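# Transfer 96-well plate from nest N1 to nest N2

## Task

Carry the 96-well plate out of plate nest N1 and set it into plate nest N2 so it lies flat within that nest's locators and its A1 well sits at the nest corner labelled A1; then release it and withdraw the grippers.

## Robot and tools

Robot: two arms, left_arm and right_arm, each ending in a two-finger parallel gripper. The fingers extend along the gripper's own +z axis and close along its y axis. The reported hand point lies between the finger pads, roughly 1 cm short of the tips. Arm bases in the scene frame: left_arm at (-0.012, +0.284, 0) m, right_arm at (+0.034, -0.350, 0) m.

Scene frame: origin on the tabletop midway between the arms, +z up, +x out across the table, +y toward left_arm. The names left and right are labels only and do not match image sides. Viewed from behind the arms, N1 is the left nest and N2 the right one. The plate has one clipped corner, and that corner is well A1.

execute_actions(actions): a list of actions, run one after another. Each action is a table of 1 to 15 rows; each row lasts one control step (1/30 s), and if fewer than 15 rows are given the final row repeats to fill 15 steps. Each row is a single flat list of 14 numbers covering both arms, every value in [-1, 1]: left_arm dx, dy, dz, rx, ry, rz, opening, then right_arm in the same order. Send all 14 even if one arm is idle. dx..rz are an offset, expressed in that gripper's own axes, from the gripper's measured pose when the action began (for a call's first action, the pose last reported in the scene). Every row refers back to that same start pose, not to the row before. Scale: 1.0 equals 0.6 m of translation or 180 degrees of rotation; rx, ry, rz form one rotation vector. Opening is absolute, not an offset: +1 fully open (0.094 m), -1 closed. An empty list just returns state and images.

move(target, speed, blocking): target is one 14-number row laid out as above, an offset in each gripper's own axes from the pose in the most recent result that showed one, with the same scaling; opening is absolute and is sent when the move starts. Each gripper travels a straight line toward its target; both arms finish together in 0.5 to 10 s and are cut off at 10 s. speed is the top path speed in m/s, 0.002 to 0.5 (default 0.25); rotation is capped at twice that in rad/s. Paths ignore obstacles and the other arm; grippers lag, wander and can overshoot the speed, mostly near full reach. Faster contact and targets set deeper past contact press harder. blocking=false returns after 0.5 s while motion continues; until an ending is reported, further moves and action rows are refused, so use wait or stop. The result adds a move: line with the outcome (done, off_target, moving, held, fault), which limits fired (paced means the command was clipped; held means a safety check withheld some steps, after which the arm may surge), and each gripper's remaining distance to its target.

wait(seconds): 0 to 10; lets the sim run with last commands held, returning early if a running move ends. stop(): brakes a running move; it needs room, more at speed; fingers keep moving. zoom_image(camera, region): region [x0, y0, x1, y1] in pixels of that camera's latest image, at most 504x504; cameras cam_head_left, cam_head_right, cam_high, cam_low (672x504), cam_left_wrist, cam_right_wrist (504x504). read_manual(section) gives only licence text. finished_scene(scene) ends the scene permanently; call it only once the plate rests correctly and the grippers are clear.

Control behaviour: each step the commanded pose is clipped to within 70 mm and 16 degrees of the measured pose, so big offsets need several actions; afterwards the arm goes no further than the last clipped pose. Position wins over orientation when both cannot be met. Arms usually stop a centimetre or so off target, typically low, and zero offsets let them sag further. To keep an arm in place, send the correcting offset back to its desired pose in your first call of a reply, then zeros, raising the aim if it still sags. Offsets are from measured poses, so repeating a small offset into a rigid surface does not press harder, but into something yielding it does. Moves of a few mm may produce no motion.

Results: a state line per arm with end_effector_position (m) and end_effector_quat_wxyz in the scene frame (less accurate at long reach); Hand target lines give where the controller is now driving each gripper; grip_measured is the finger opening on the command scale, and the last Joint positions entry is the opening in metres. Readings may be off by about 1 mm per gripper. Action results also list per-step positions, with HELD flagging steps where that arm's command was withheld. A pose unreachable line means the clearance check altered or blocked that arm's command. FAULT lines mark arm stops. MOTOR HOT appears at 85 °C; at 100 °C the arm drops whatever it holds (OVER-TEMPERATURE FAULT), so avoid holding the plate longer than needed.

Gripping: to hold, command an opening below grip_measured; about 0.03 below gives a firm grip, smaller gaps grip more lightly. Pad force tops out around 50 to 62 N, less on very thin parts.

Avoid: dropping the plate from more than a few millimetres, knocking anything off the table, slamming or hard pushes, and letting the arms collide or press on each other. Loose objects may occasionally be nudged by outside disturbances. The robot clock runs while you think and holds your last command, so keep replies efficient; smoother, faster motion is preferred.

Each tool is called after "Call:" as name([rows], argument=value, ...), one row to a line, values as JSON.

## Session

Call:
execute_actions(actions=[])

Scene clock: 0.00 s.
left_arm: end_effector_position=(+0.2277, -0.3491, +0.1637) grip_measured=+1.000 end_effector_quat_wxyz=(+0.737, +0.658, -0.128, -0.084) | right_arm: end_effector_position=(+0.1644, -0.6442, +0.2366) grip_measured=+1.000 end_effector_quat_wxyz=(+0.149, -0.291, +0.737, -0.591)
Joint positions: left_arm=[-0.836  2.027  1.101  1.08   0.855  1.533  0.094] | right_arm=[-1.553  0.469  0.309 -0.123 -0.398 -1.812  0.094]
Joint velocities: left_arm=[ 0.005 -0.005  0.012 -0.002 -0.007 -0.095  0.   ] | right_arm=[-0.015 -0.005 -0.012 -0.017 -0.007  0.037  0.   ]
Motor temperatures (°C, as the motors report them): left_arm=[30 32 32 33 32 31] | right_arm=[30 33 31 32 31 32]
Hand target (left_arm): +0.230, -0.353, +0.176; +0.744, +0.650, -0.135, -0.077
Hand target (right_arm): +0.165, -0.647, +0.253; +0.147, -0.292, +0.728, -0.602
camera_calibration (this result's frames):
cam_left_wrist: T_world_to_cam=[[0.0638547, -0.125488, -0.990038, 0.109607], [0.949865, 0.311903, 0.0217297, -0.105379], [0.306069, -0.94179, 0.139113, -0.302694], [0, 0, 0, 1]] pos_world=[0.185742, -0.238452, 0.152914]
cam_right_wrist: T_world_to_cam=[[0.263445, -0.113299, 0.957998, -0.345078], [-0.964673, -0.0289841, 0.261852, 0.0844062], [-0.00190089, -0.993138, -0.116932, -0.49112], [0, 0, 0, 1]] pos_world=[0.1714, -0.524401, 0.251055]

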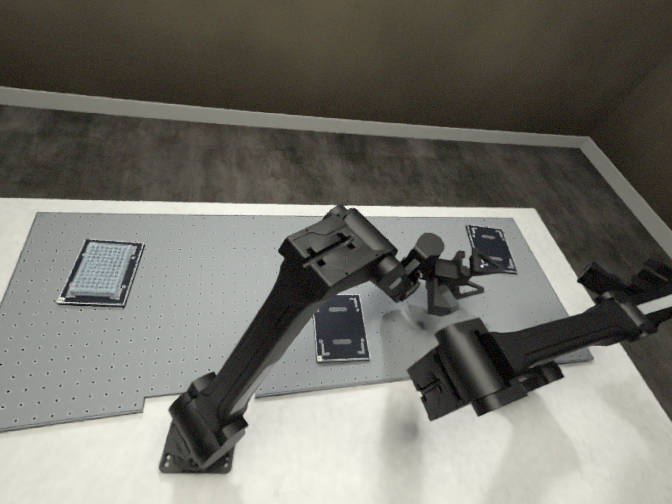

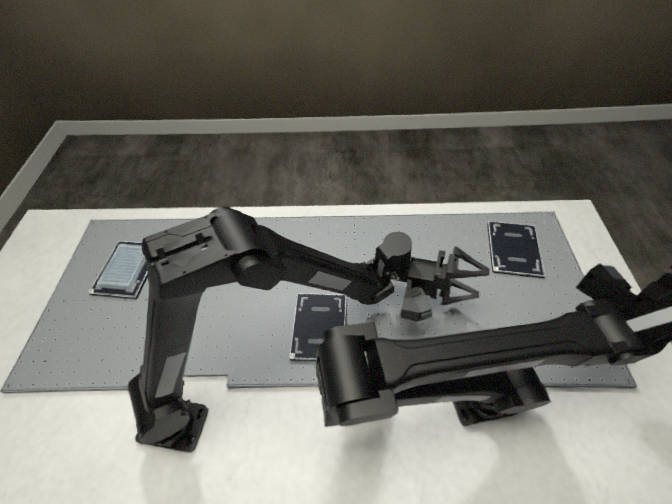

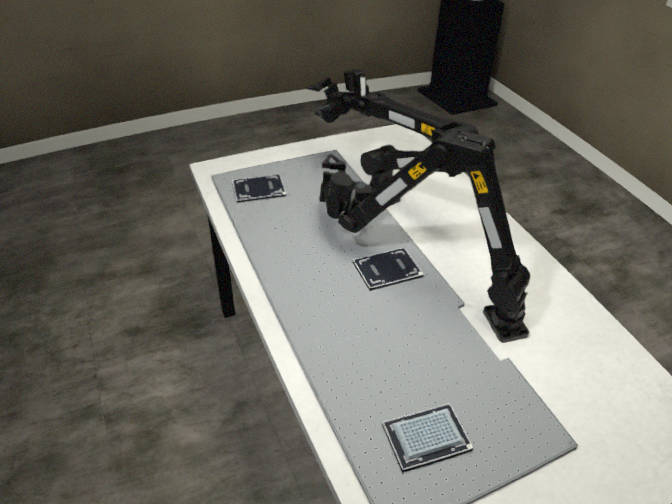

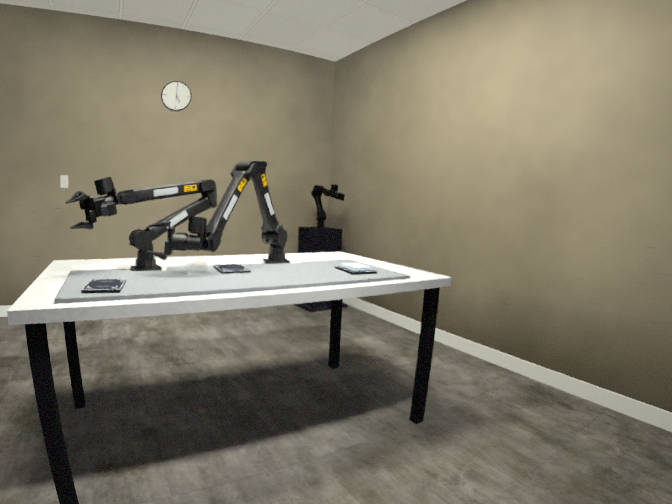

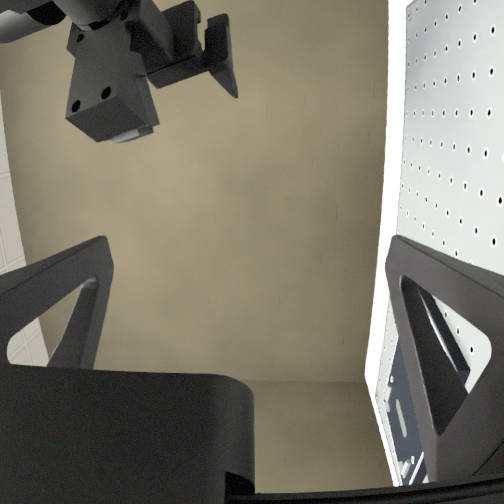

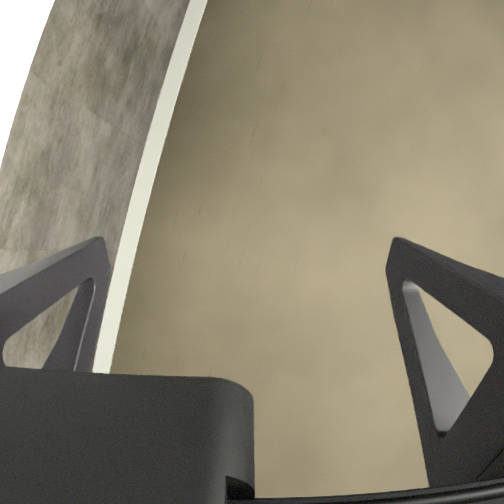

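New scene. Let me inspect the nests and plate.

Call:
zoom_image(camera="cam_head_left", region=[45, 228, 155, 318])

Call:
zoom_image(camera="cam_head_right", region=[475, 212, 560, 286])

Call:
zoom_image(camera="cam_high", region=[375, 395, 485, 480])

Call:
zoom_image(camera="cam_high", region=[225, 165, 295, 210])

Region (45, 228, 155, 318) of cam_head_left's 672x504 image, scaled by 4.582, with more detail than that image has; it fills the top 412 rows of this view, and the rest is white.

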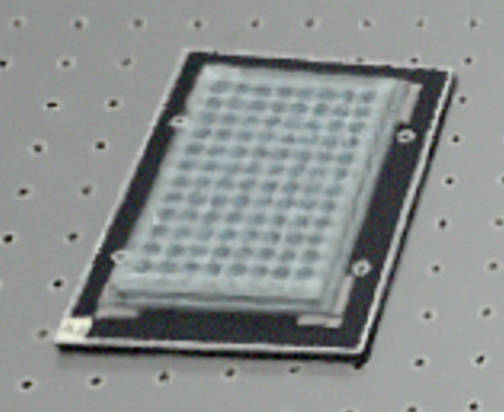

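Region (475, 212, 560, 286) of cam_head_right's 672x504 image, scaled by 5.929, with more detail than that image has; it fills the top 439 rows of this view, and the rest is white.

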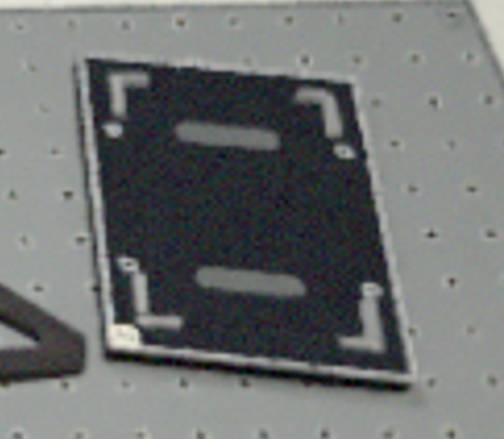

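Region (375, 395, 485, 480) of cam_high's 672x504 image, scaled by 4.582, with more detail than that image has; it fills the top 389 rows of this view, and the rest is white.

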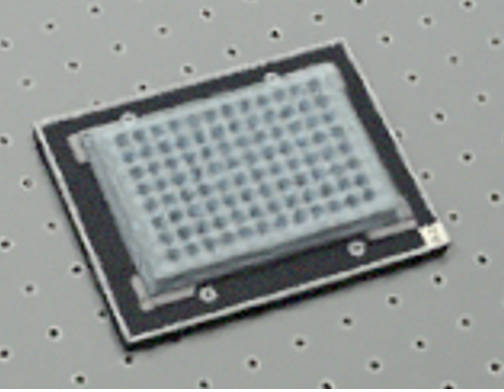

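Region (225, 165, 295, 210) of cam_high's 672x504 image, scaled by 7.200, with more detail than that image has; it fills the top 324 rows of this view, and the rest is white.

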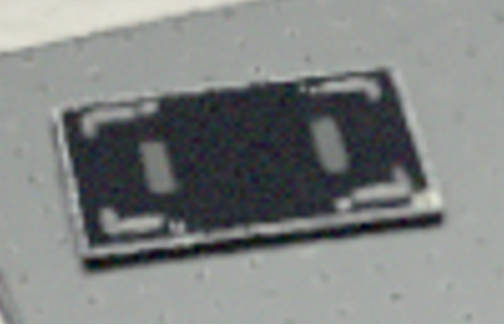

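Call:
move(target=[0.3107,0.0928,-0.8217,0.0738,0.4243,-0.3361,1, -0.488,0.0788,0.1158,-0.4022,0.1266,0.2449,1], speed=0.5)

Scene clock: 10.40 s.
left_arm: end_effector_position=(+0.5380, +0.0768, +0.1732) grip_measured=+1.000 end_effector_quat_wxyz=(+0.441, +0.622, +0.647, +0.005) | right_arm: end_effector_position=(+0.4053, -0.5144, +0.1256) grip_measured=+1.000 end_effector_quat_wxyz=(+0.003, +0.068, +0.998, +0.003)
Joint positions: left_arm=[-0.067  1.531  1.027 -0.219  0.396  1.104  0.094] | right_arm=[-0.612  1.47   1.087 -1.184 -0.008 -0.283  0.094]
Joint velocities: left_arm=[-0.005 -0.005 -0.012  0.007 -0.095 -0.051  0.   ] | right_arm=[-0.015  0.005 -0.007  0.007 -0.007  0.051  0.   ]
Motor temperatures (°C, as the motors report them): left_arm=[30 33 34 33 32 31] | right_arm=[30 33 34 32 31 32]
Hand target (left_arm): +0.550, +0.073, +0.188; +0.449, +0.618, +0.645, +0.007
Hand target (right_arm): +0.421, -0.516, +0.139; +0.016, +0.068, +0.998, -0.000
Off the commanded pose (left_arm): 0.017 m, 1 deg.
Off the commanded pose (right_arm): 0.020 m, 2 deg.
move: off_target (left_arm, right_arm)
camera_calibration (this result's frames):
cam_left_wrist: T_world_to_cam=[[-0.796515, -0.210908, -0.56664, 0.548766], [-0.188146, 0.977117, -0.0992166, 0.0489317], [0.574599, 0.0275837, -0.81797, -0.0510156], [0, 0, 0, 1]] pos_world=[0.475621, 0.0693343, 0.274079]
cam_right_wrist: T_world_to_cam=[[-0.116709, -0.993162, 0.00273416, -0.466015], [-0.805529, 0.0962694, 0.584684, 0.308993], [-0.580949, 0.0660354, -0.811257, 0.492031], [0, 0, 0, 1]] pos_world=[0.48036, -0.525067, 0.219775]

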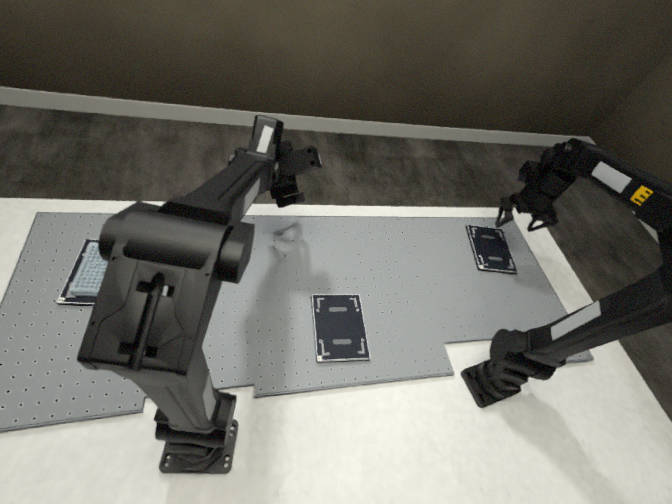

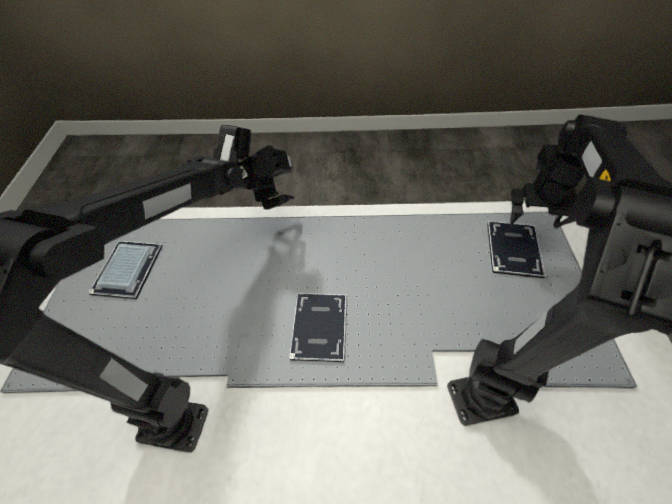

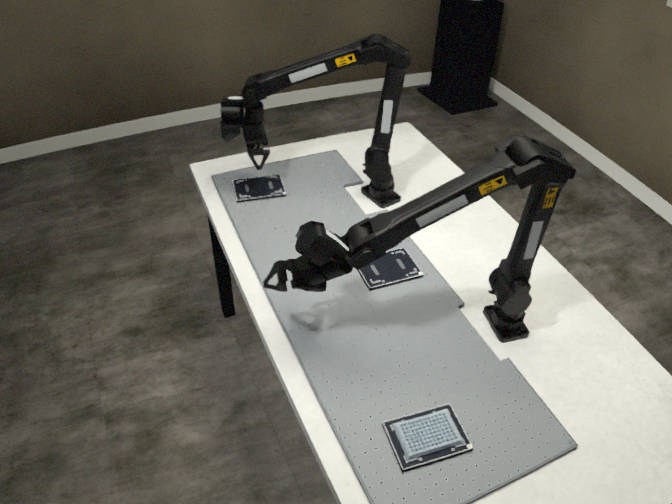

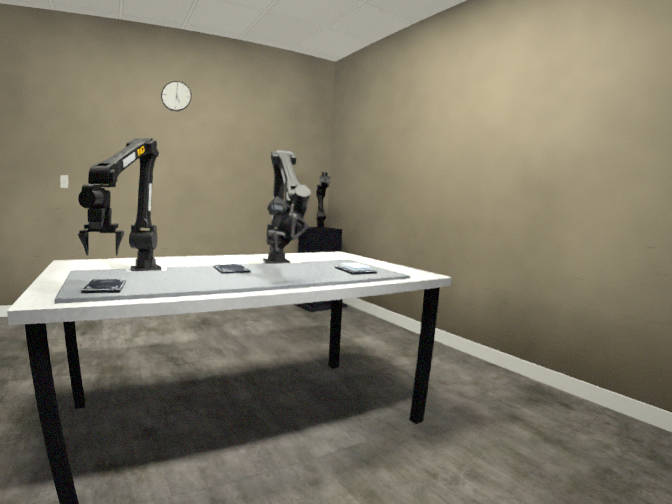

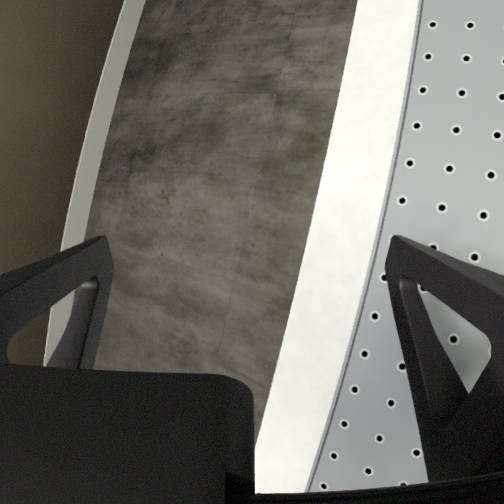

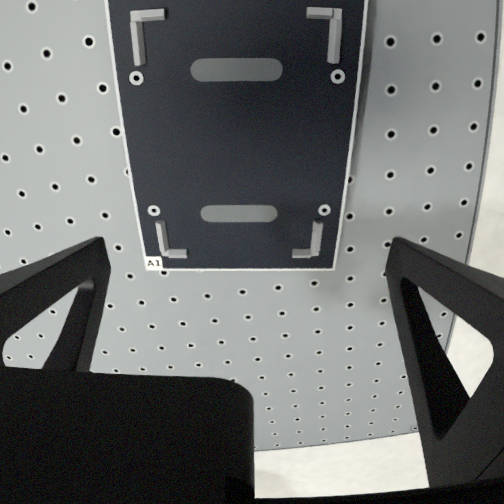

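Call:
zoom_image(camera="cam_right_wrist", region=[110, 0, 370, 100])

Call:
zoom_image(camera="cam_right_wrist", region=[130, 190, 350, 280])

Region (110, 0, 370, 100) of cam_right_wrist's 504x504 image, scaled by 1.938, with more detail than that image has; it fills the top 194 rows of this view, and the rest is white.

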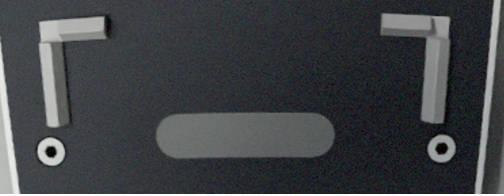

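Region (130, 190, 350, 280) of cam_right_wrist's 504x504 image, scaled by 2.291, with more detail than that image has; it fills the top 206 rows of this view, and the rest is white.

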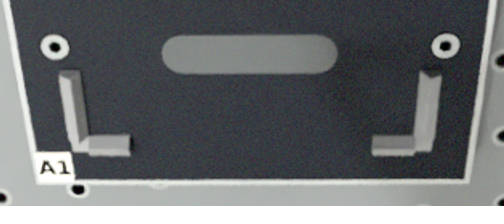

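Call:
move(target=[0.5747,-0.0845,-0.5033,0.0094,0.3121,-0.4190,1, 0.0663,0.4188,-0.0143,0,0,0,1], speed=0.5)

Scene clock: 14.30 s.
left_arm: end_effector_position=(+0.3600, +0.5036, +0.1210) grip_measured=+1.000 end_effector_quat_wxyz=(+0.000, +0.049, +0.999, +0.004) | right_arm: end_effector_position=(+0.3950, -0.2629, +0.1279) grip_measured=+1.000 end_effector_quat_wxyz=(-0.002, +0.064, +0.998, +0.002)
Joint positions: left_arm=[ 0.711  1.538  1.15  -1.178 -0.007  0.63   0.094] | right_arm=[ 0.041  1.382  1.002 -1.193 -0.006  0.362  0.094]
Joint velocities: left_arm=[-0.005 -0.005  0.007  0.007 -0.007 -0.081  0.   ] | right_arm=[-0.005 -0.005 -0.007 -0.007  0.022  0.037  0.   ]
Motor temperatures (°C, as the motors report them): left_arm=[30 33 35 33 32 31] | right_arm=[30 33 35 32 31 32]
Hand target (left_arm): +0.375, +0.511, +0.139; +0.014, +0.045, +0.999, +0.014
Hand target (right_arm): +0.401, -0.261, +0.133; +0.001, +0.068, +0.998, +0.002
Off the commanded pose (left_arm): 0.024 m, 2 deg.
Off the commanded pose (right_arm): 0.010 m, 1 deg.
move: off_target (left_arm)
camera_calibration (this result's frames):
cam_left_wrist: T_world_to_cam=[[-0.117706, -0.993006, -0.0092209, 0.549451], [-0.810761, 0.0907338, 0.578303, 0.181709], [-0.573422, 0.0755459, -0.81577, 0.385675], [0, 0, 0, 1]] pos_world=[0.433151, 0.499985, 0.214606]
cam_right_wrist: T_world_to_cam=[[-0.108332, -0.994106, 0.00419794, -0.221258], [-0.800816, 0.0897687, 0.592144, 0.270534], [-0.589031, 0.0607862, -0.805821, 0.472397], [0, 0, 0, 1]] pos_world=[0.470935, -0.272955, 0.221401]

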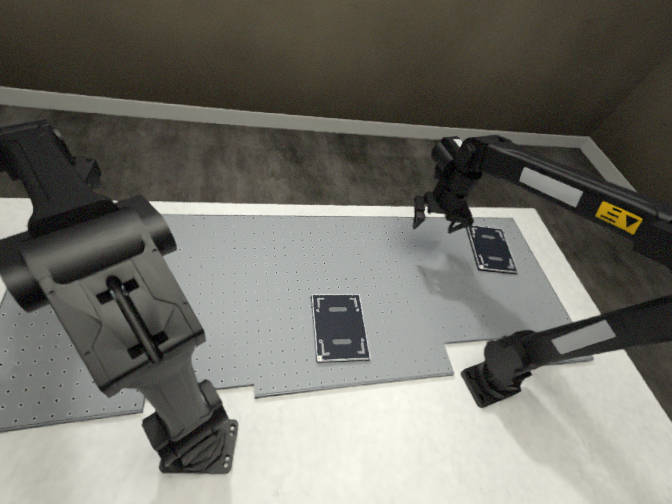

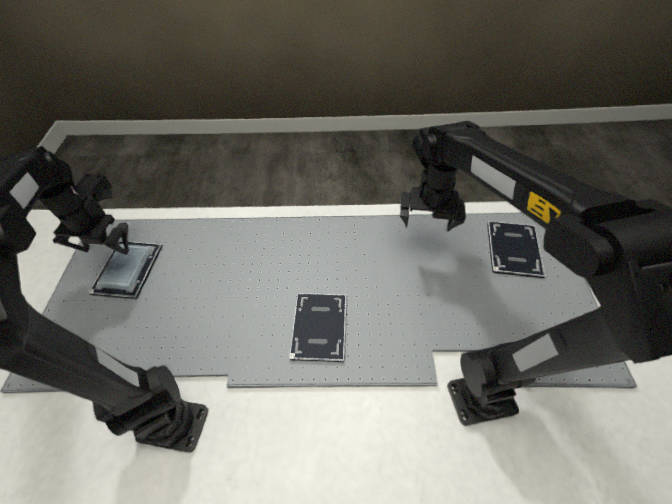

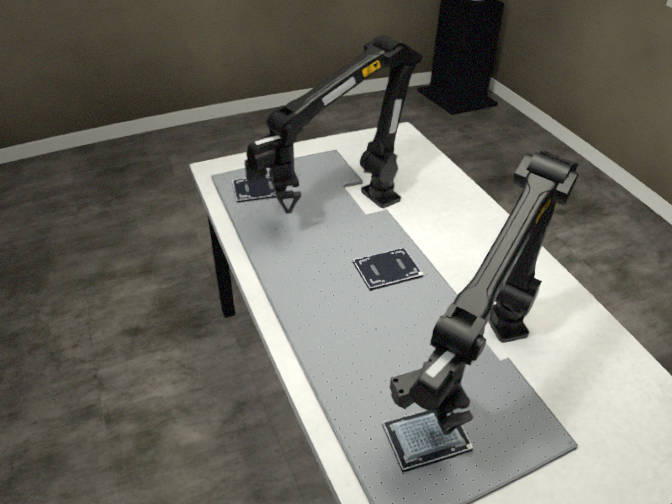

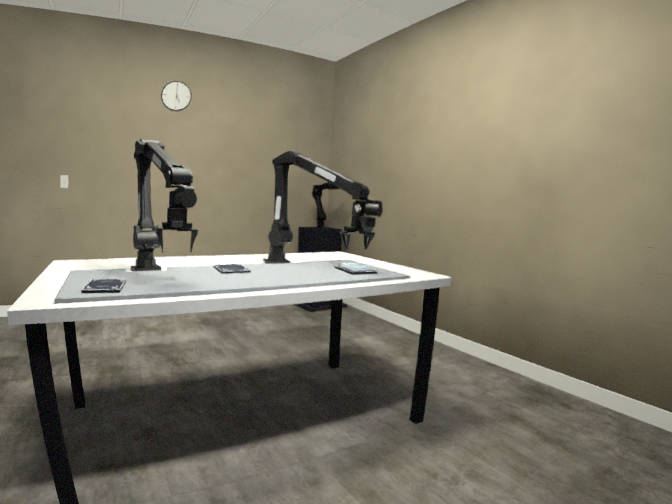

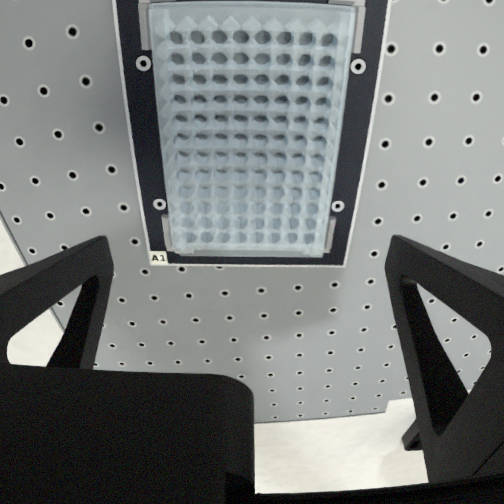

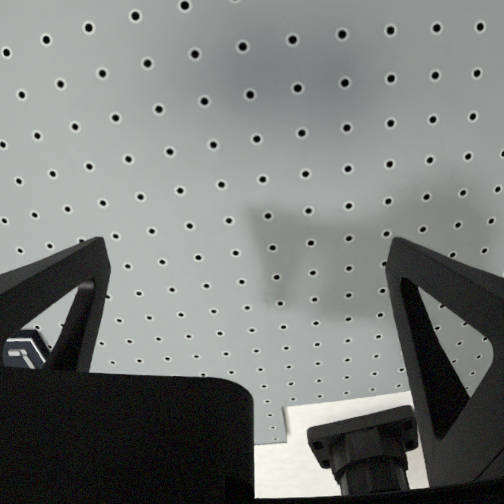

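Call:
zoom_image(camera="cam_left_wrist", region=[120, 0, 380, 100])

Call:
zoom_image(camera="cam_left_wrist", region=[140, 180, 360, 275])

Region (120, 0, 380, 100) of cam_left_wrist's 504x504 image, scaled by 1.938, with more detail than that image has; it fills the top 194 rows of this view, and the rest is white.

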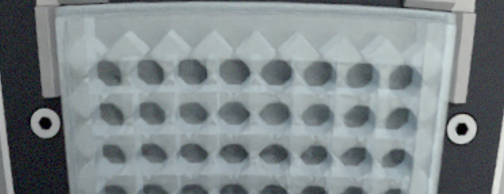

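Region (140, 180, 360, 275) of cam_left_wrist's 504x504 image, scaled by 2.291, with more detail than that image has; it fills the top 218 rows of this view, and the rest is white.

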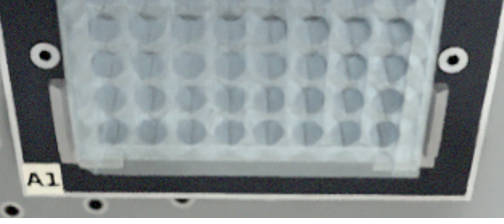

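Call:
move(target=[-0.0162,-0.007,0.1142,-0.0032,-0.0108,0.0076,1, 0,0,0,0,0,0,1], speed=0.15)

Scene clock: 16.53 s.
left_arm: end_effector_position=(+0.3613, +0.5019, +0.0523) grip_measured=+1.000 end_effector_quat_wxyz=(+0.009, +0.050, +0.999, +0.005) | right_arm: end_effector_position=(+0.3950, -0.2629, +0.1279) grip_measured=+1.000 end_effector_quat_wxyz=(-0.002, +0.065, +0.998, +0.002)
Joint positions: left_arm=[ 0.71   1.616  1.041 -0.975  0.002  0.632  0.094] | right_arm=[ 0.041  1.382  1.002 -1.193 -0.006  0.365  0.094]
Joint velocities: left_arm=[ 0.005 -0.015 -0.002 -0.012 -0.007  0.007  0.   ] | right_arm=[-0.015  0.005  0.002  0.007 -0.007 -0.022  0.   ]
Motor temperatures (°C, as the motors report them): left_arm=[30 33 36 33 32 31] | right_arm=[30 33 35 32 31 32]
Hand target (left_arm): +0.368, +0.499, +0.052; +0.017, +0.061, +0.998, +0.009
Hand target (right_arm): +0.395, -0.263, +0.128; -0.002, +0.064, +0.998, +0.002
Off the commanded pose (left_arm): 0.008 m, 2 deg.
Off the commanded pose (right_arm): 0.000 m, 0 deg.
move: done
camera_calibration (this result's frames):
cam_left_wrist: T_world_to_cam=[[-0.120298, -0.992678, -0.0108896, 0.548131], [-0.820766, 0.0932821, 0.563597, 0.225798], [-0.558454, 0.0767373, -0.825978, 0.324975], [0, 0, 0, 1]] pos_world=[0.43275, 0.498118, 0.147132]
cam_right_wrist: T_world_to_cam=[[-0.110986, -0.993813, 0.00420763, -0.220134], [-0.800566, 0.0919116, 0.592154, 0.270998], [-0.588877, 0.0623522, -0.805814, 0.472747], [0, 0, 0, 1]] pos_world=[0.47091, -0.273157, 0.2214]

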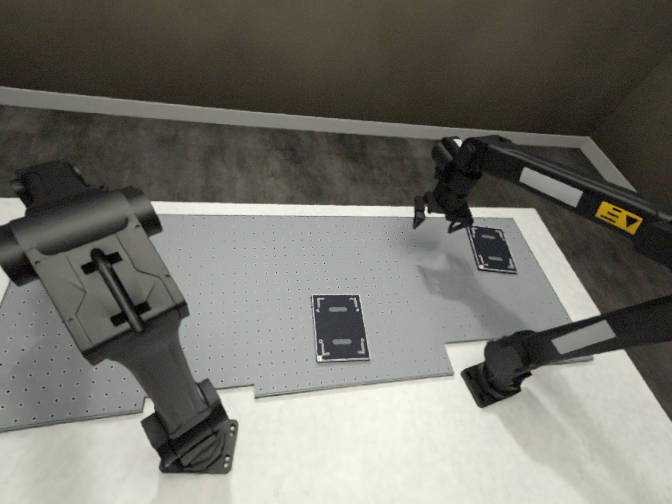

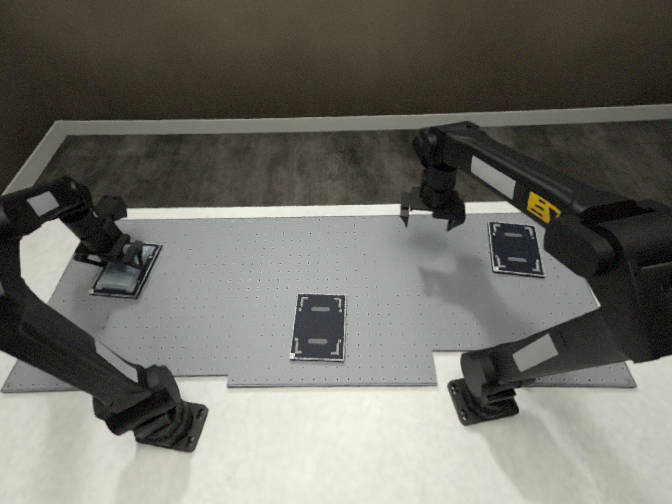

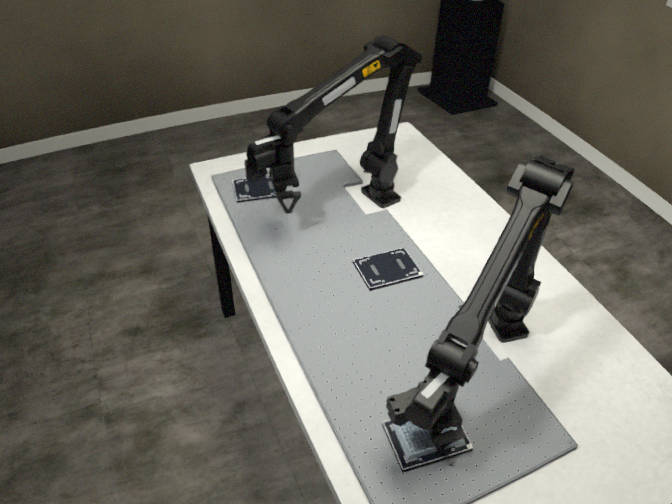

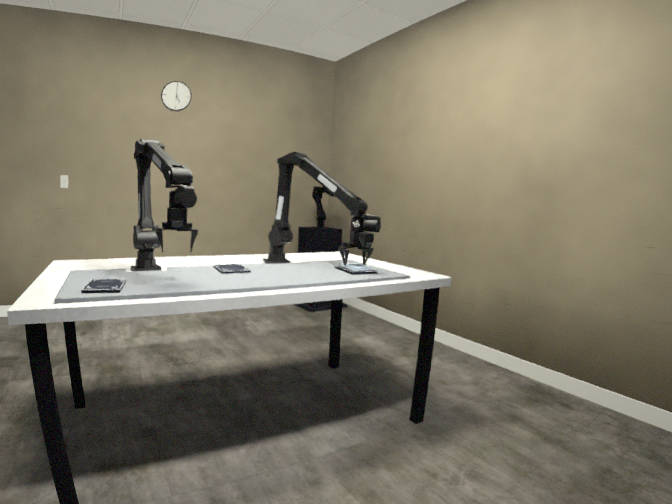

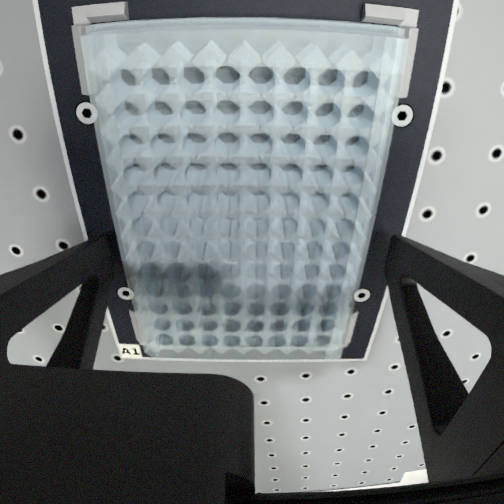

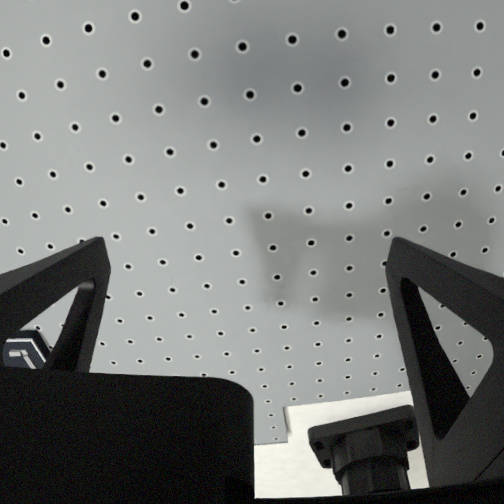

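Call:
zoom_image(camera="cam_left_wrist", region=[60, 0, 430, 140])

Call:
zoom_image(camera="cam_left_wrist", region=[90, 225, 410, 370])

Region (60, 0, 430, 140) of cam_left_wrist's 504x504 image, scaled by 1.362, with more detail than that image has; it fills the top 191 rows of this view, and the rest is white.

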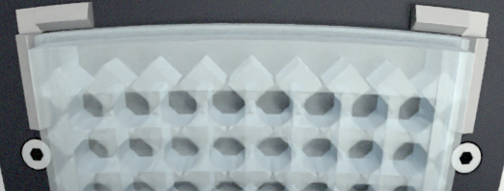

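Region (90, 225, 410, 370) of cam_left_wrist's 504x504 image, scaled by 1.575, with more detail than that image has; it fills the top 228 rows of this view, and the rest is white.

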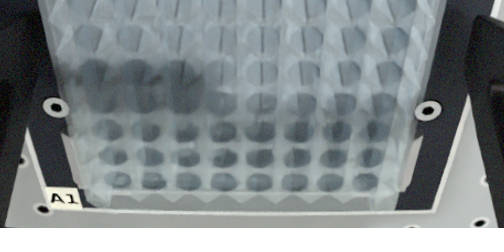

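Call:
move(target=[-0.0113,0.0083,0.0133,-0.0064,-0.0087,0.0067,1, 0,0,0,0,0,0,1], speed=0.04)

Scene clock: 18.70 s.
left_arm: end_effector_position=(+0.3671, +0.5053, +0.0511) grip_measured=+1.000 end_effector_quat_wxyz=(+0.022, +0.056, +0.998, +0.013) | right_arm: end_effector_position=(+0.3950, -0.2629, +0.1279) grip_measured=+1.000 end_effector_quat_wxyz=(-0.002, +0.065, +0.998, +0.002)
Joint positions: left_arm=[ 0.71   1.616  1.036 -0.939  0.002  0.643  0.094] | right_arm=[ 0.041  1.382  1.002 -1.193 -0.006  0.365  0.094]
Joint velocities: left_arm=[ 0.005 -0.015  0.017 -0.007  0.022 -0.066  0.   ] | right_arm=[-0.015 -0.005 -0.022  0.002 -0.037  0.022  0.   ]
Motor temperatures (°C, as the motors report them): left_arm=[30 33 36 33 32 31] | right_arm=[30 33 35 32 31 32]
Hand target (left_arm): +0.368, +0.506, +0.044; +0.023, +0.061, +0.998, +0.014
Hand target (right_arm): +0.395, -0.263, +0.128; -0.002, +0.065, +0.998, +0.002
Off the commanded pose (left_arm): 0.007 m, 1 deg.
Off the commanded pose (right_arm): 0.000 m, 0 deg.
move: done
camera_calibration (this result's frames):
cam_left_wrist: T_world_to_cam=[[-0.13108, -0.9909, -0.030565, 0.556322], [-0.834698, 0.0936776, 0.542682, 0.23696], [-0.534881, 0.0966474, -0.839382, 0.308983], [0, 0, 0, 1]] pos_world=[0.435982, 0.4992, 0.147765]
cam_right_wrist: T_world_to_cam=[[-0.110986, -0.993813, 0.00420763, -0.220134], [-0.800566, 0.0919116, 0.592154, 0.270998], [-0.588877, 0.0623522, -0.805814, 0.472747], [0, 0, 0, 1]] pos_world=[0.47091, -0.273157, 0.2214]

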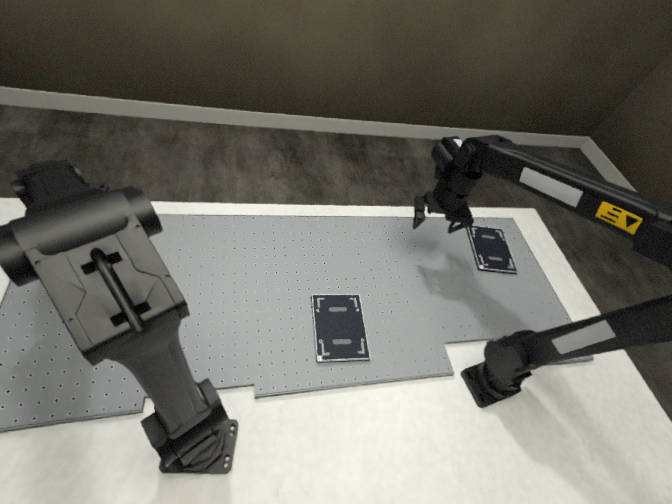

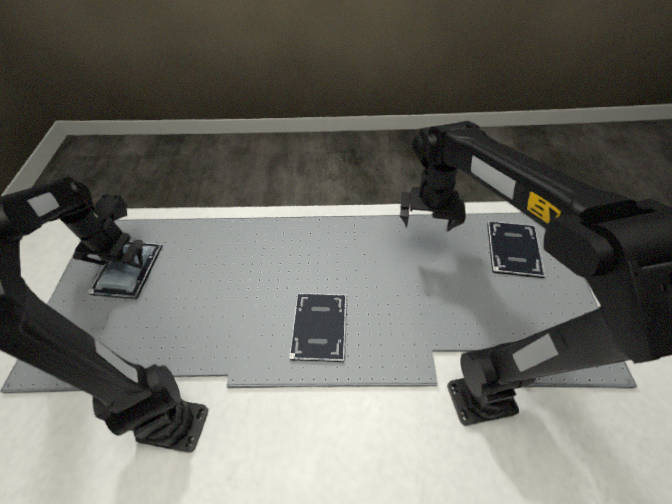

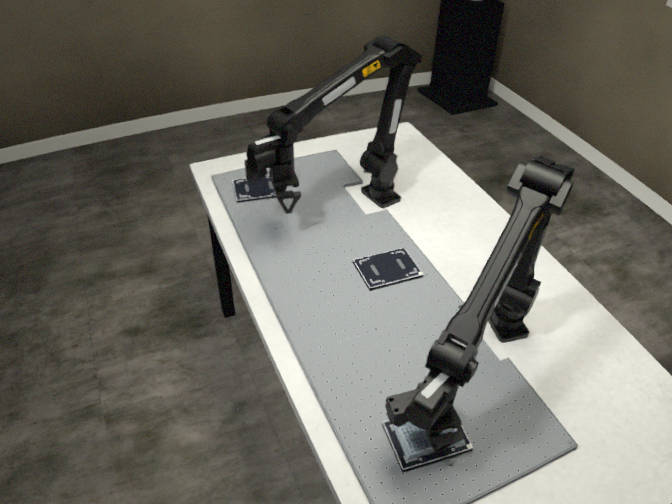

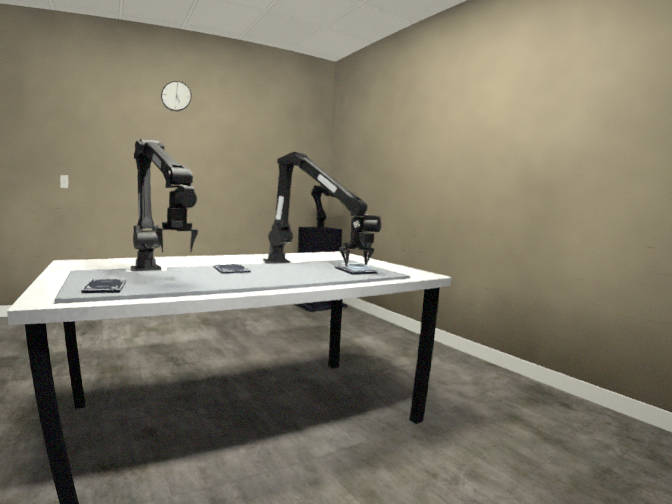

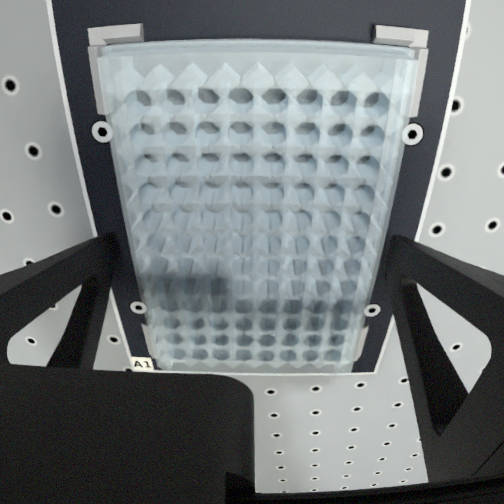

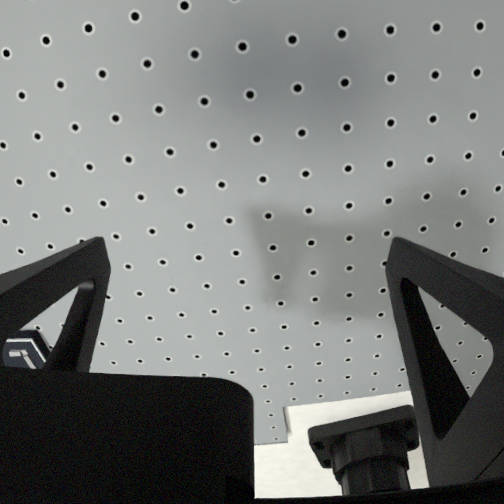

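Call:
move(target=[0.0108,-0.0082,0.0203,0.0063,0.0084,0,1, 0,0,0,0,0,0,1], speed=0.04)

Scene clock: 20.33 s.
left_arm: end_effector_position=(+0.3631, +0.5029, +0.0442) grip_measured=+1.000 end_effector_quat_wxyz=(+0.015, +0.057, +0.998, +0.009) | right_arm: end_effector_position=(+0.3950, -0.2629, +0.1279) grip_measured=+1.000 end_effector_quat_wxyz=(-0.002, +0.065, +0.998, +0.002)
Joint positions: left_arm=[ 0.71   1.625  1.027 -0.939  0.002  0.644  0.094] | right_arm=[ 0.041  1.382  1.002 -1.193 -0.006  0.365  0.094]
Joint velocities: left_arm=[ 0.005  0.015 -0.002  0.012 -0.051  0.037  0.   ] | right_arm=[ 0.005  0.015  0.007  0.007 -0.022  0.051  0.   ]
Motor temperatures (°C, as the motors report them): left_arm=[30 33 36 33 32 31] | right_arm=[30 33 35 32 31 32]
Hand target (left_arm): +0.361, +0.501, +0.039; +0.009, +0.056, +0.998, +0.004
Hand target (right_arm): +0.395, -0.263, +0.128; -0.002, +0.065, +0.998, +0.002
Off the commanded pose (left_arm): 0.006 m, 1 deg.
Off the commanded pose (right_arm): 0.000 m, 0 deg.
move: done
camera_calibration (this result's frames):
cam_left_wrist: T_world_to_cam=[[-0.132601, -0.990976, -0.019572, 0.55332], [-0.826091, 0.0995835, 0.554668, 0.230873], [-0.547714, 0.089718, -0.831842, 0.309117], [0, 0, 0, 1]] pos_world=[0.4334, 0.497603, 0.139908]
cam_right_wrist: T_world_to_cam=[[-0.110986, -0.993813, 0.00420763, -0.220134], [-0.800566, 0.0919116, 0.592154, 0.270998], [-0.588877, 0.0623522, -0.805814, 0.472747], [0, 0, 0, 1]] pos_world=[0.47091, -0.273157, 0.2214]

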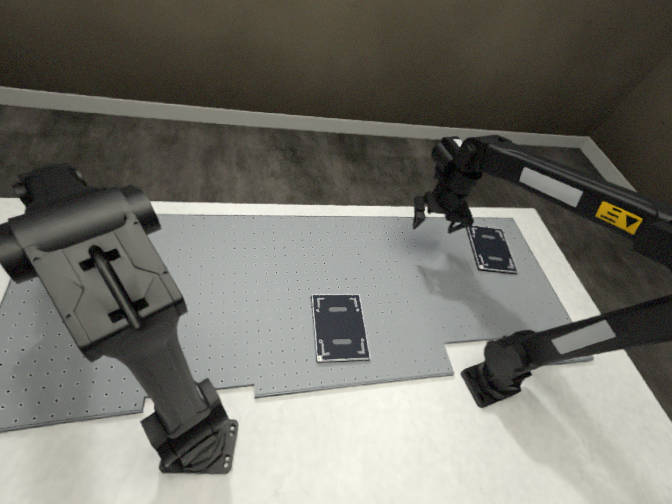

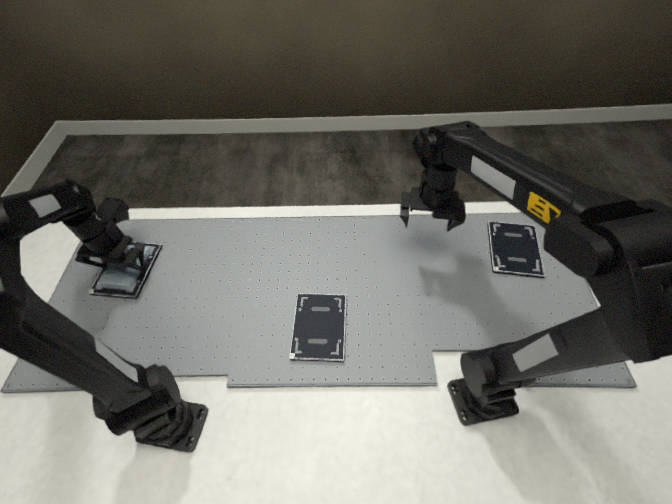

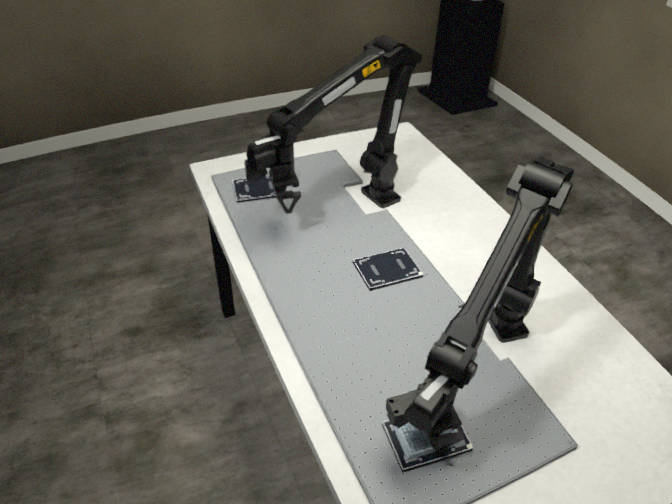

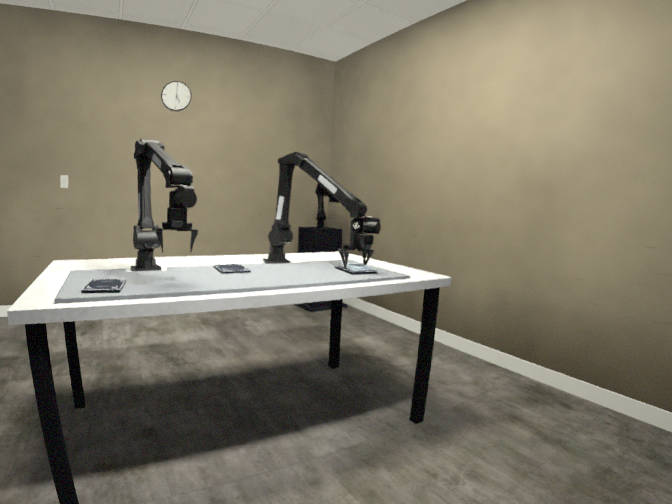

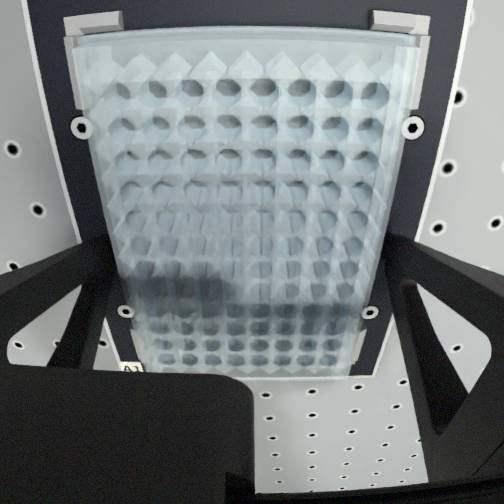

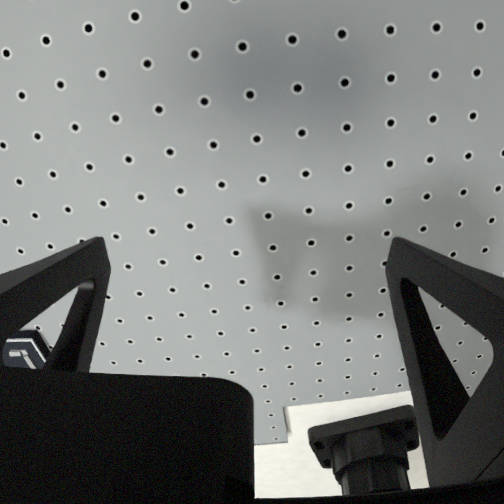

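Call:
zoom_image(camera="cam_left_wrist", region=[55, 5, 175, 95])

Call:
zoom_image(camera="cam_left_wrist", region=[325, 5, 445, 95])

Call:
zoom_image(camera="cam_high", region=[385, 410, 475, 475])

Region (55, 5, 175, 95) of cam_left_wrist's 504x504 image, scaled by 4.200, with more detail than that image has; it fills the top 378 rows of this view, and the rest is white.

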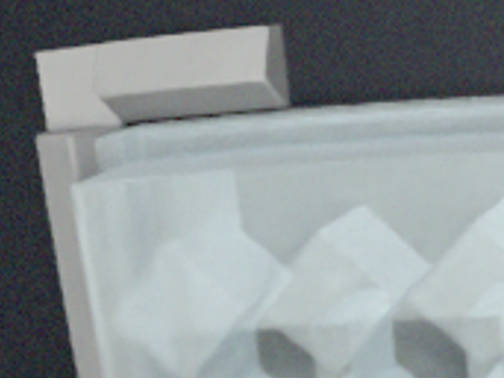

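Region (325, 5, 445, 95) of cam_left_wrist's 504x504 image, scaled by 4.200, with more detail than that image has; it fills the top 378 rows of this view, and the rest is white.

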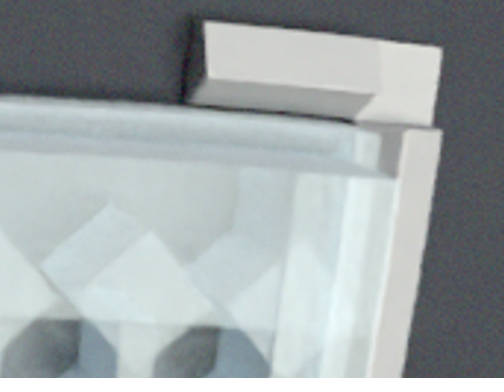

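Region (385, 410, 475, 475) of cam_high's 672x504 image, scaled by 5.600, with more detail than that image has.

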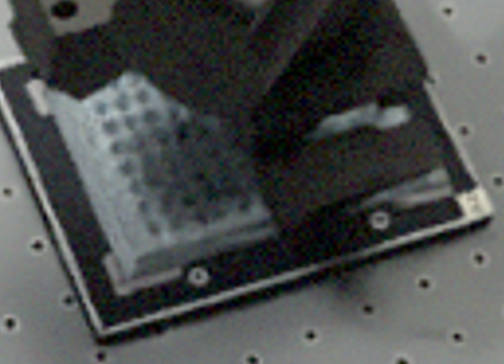

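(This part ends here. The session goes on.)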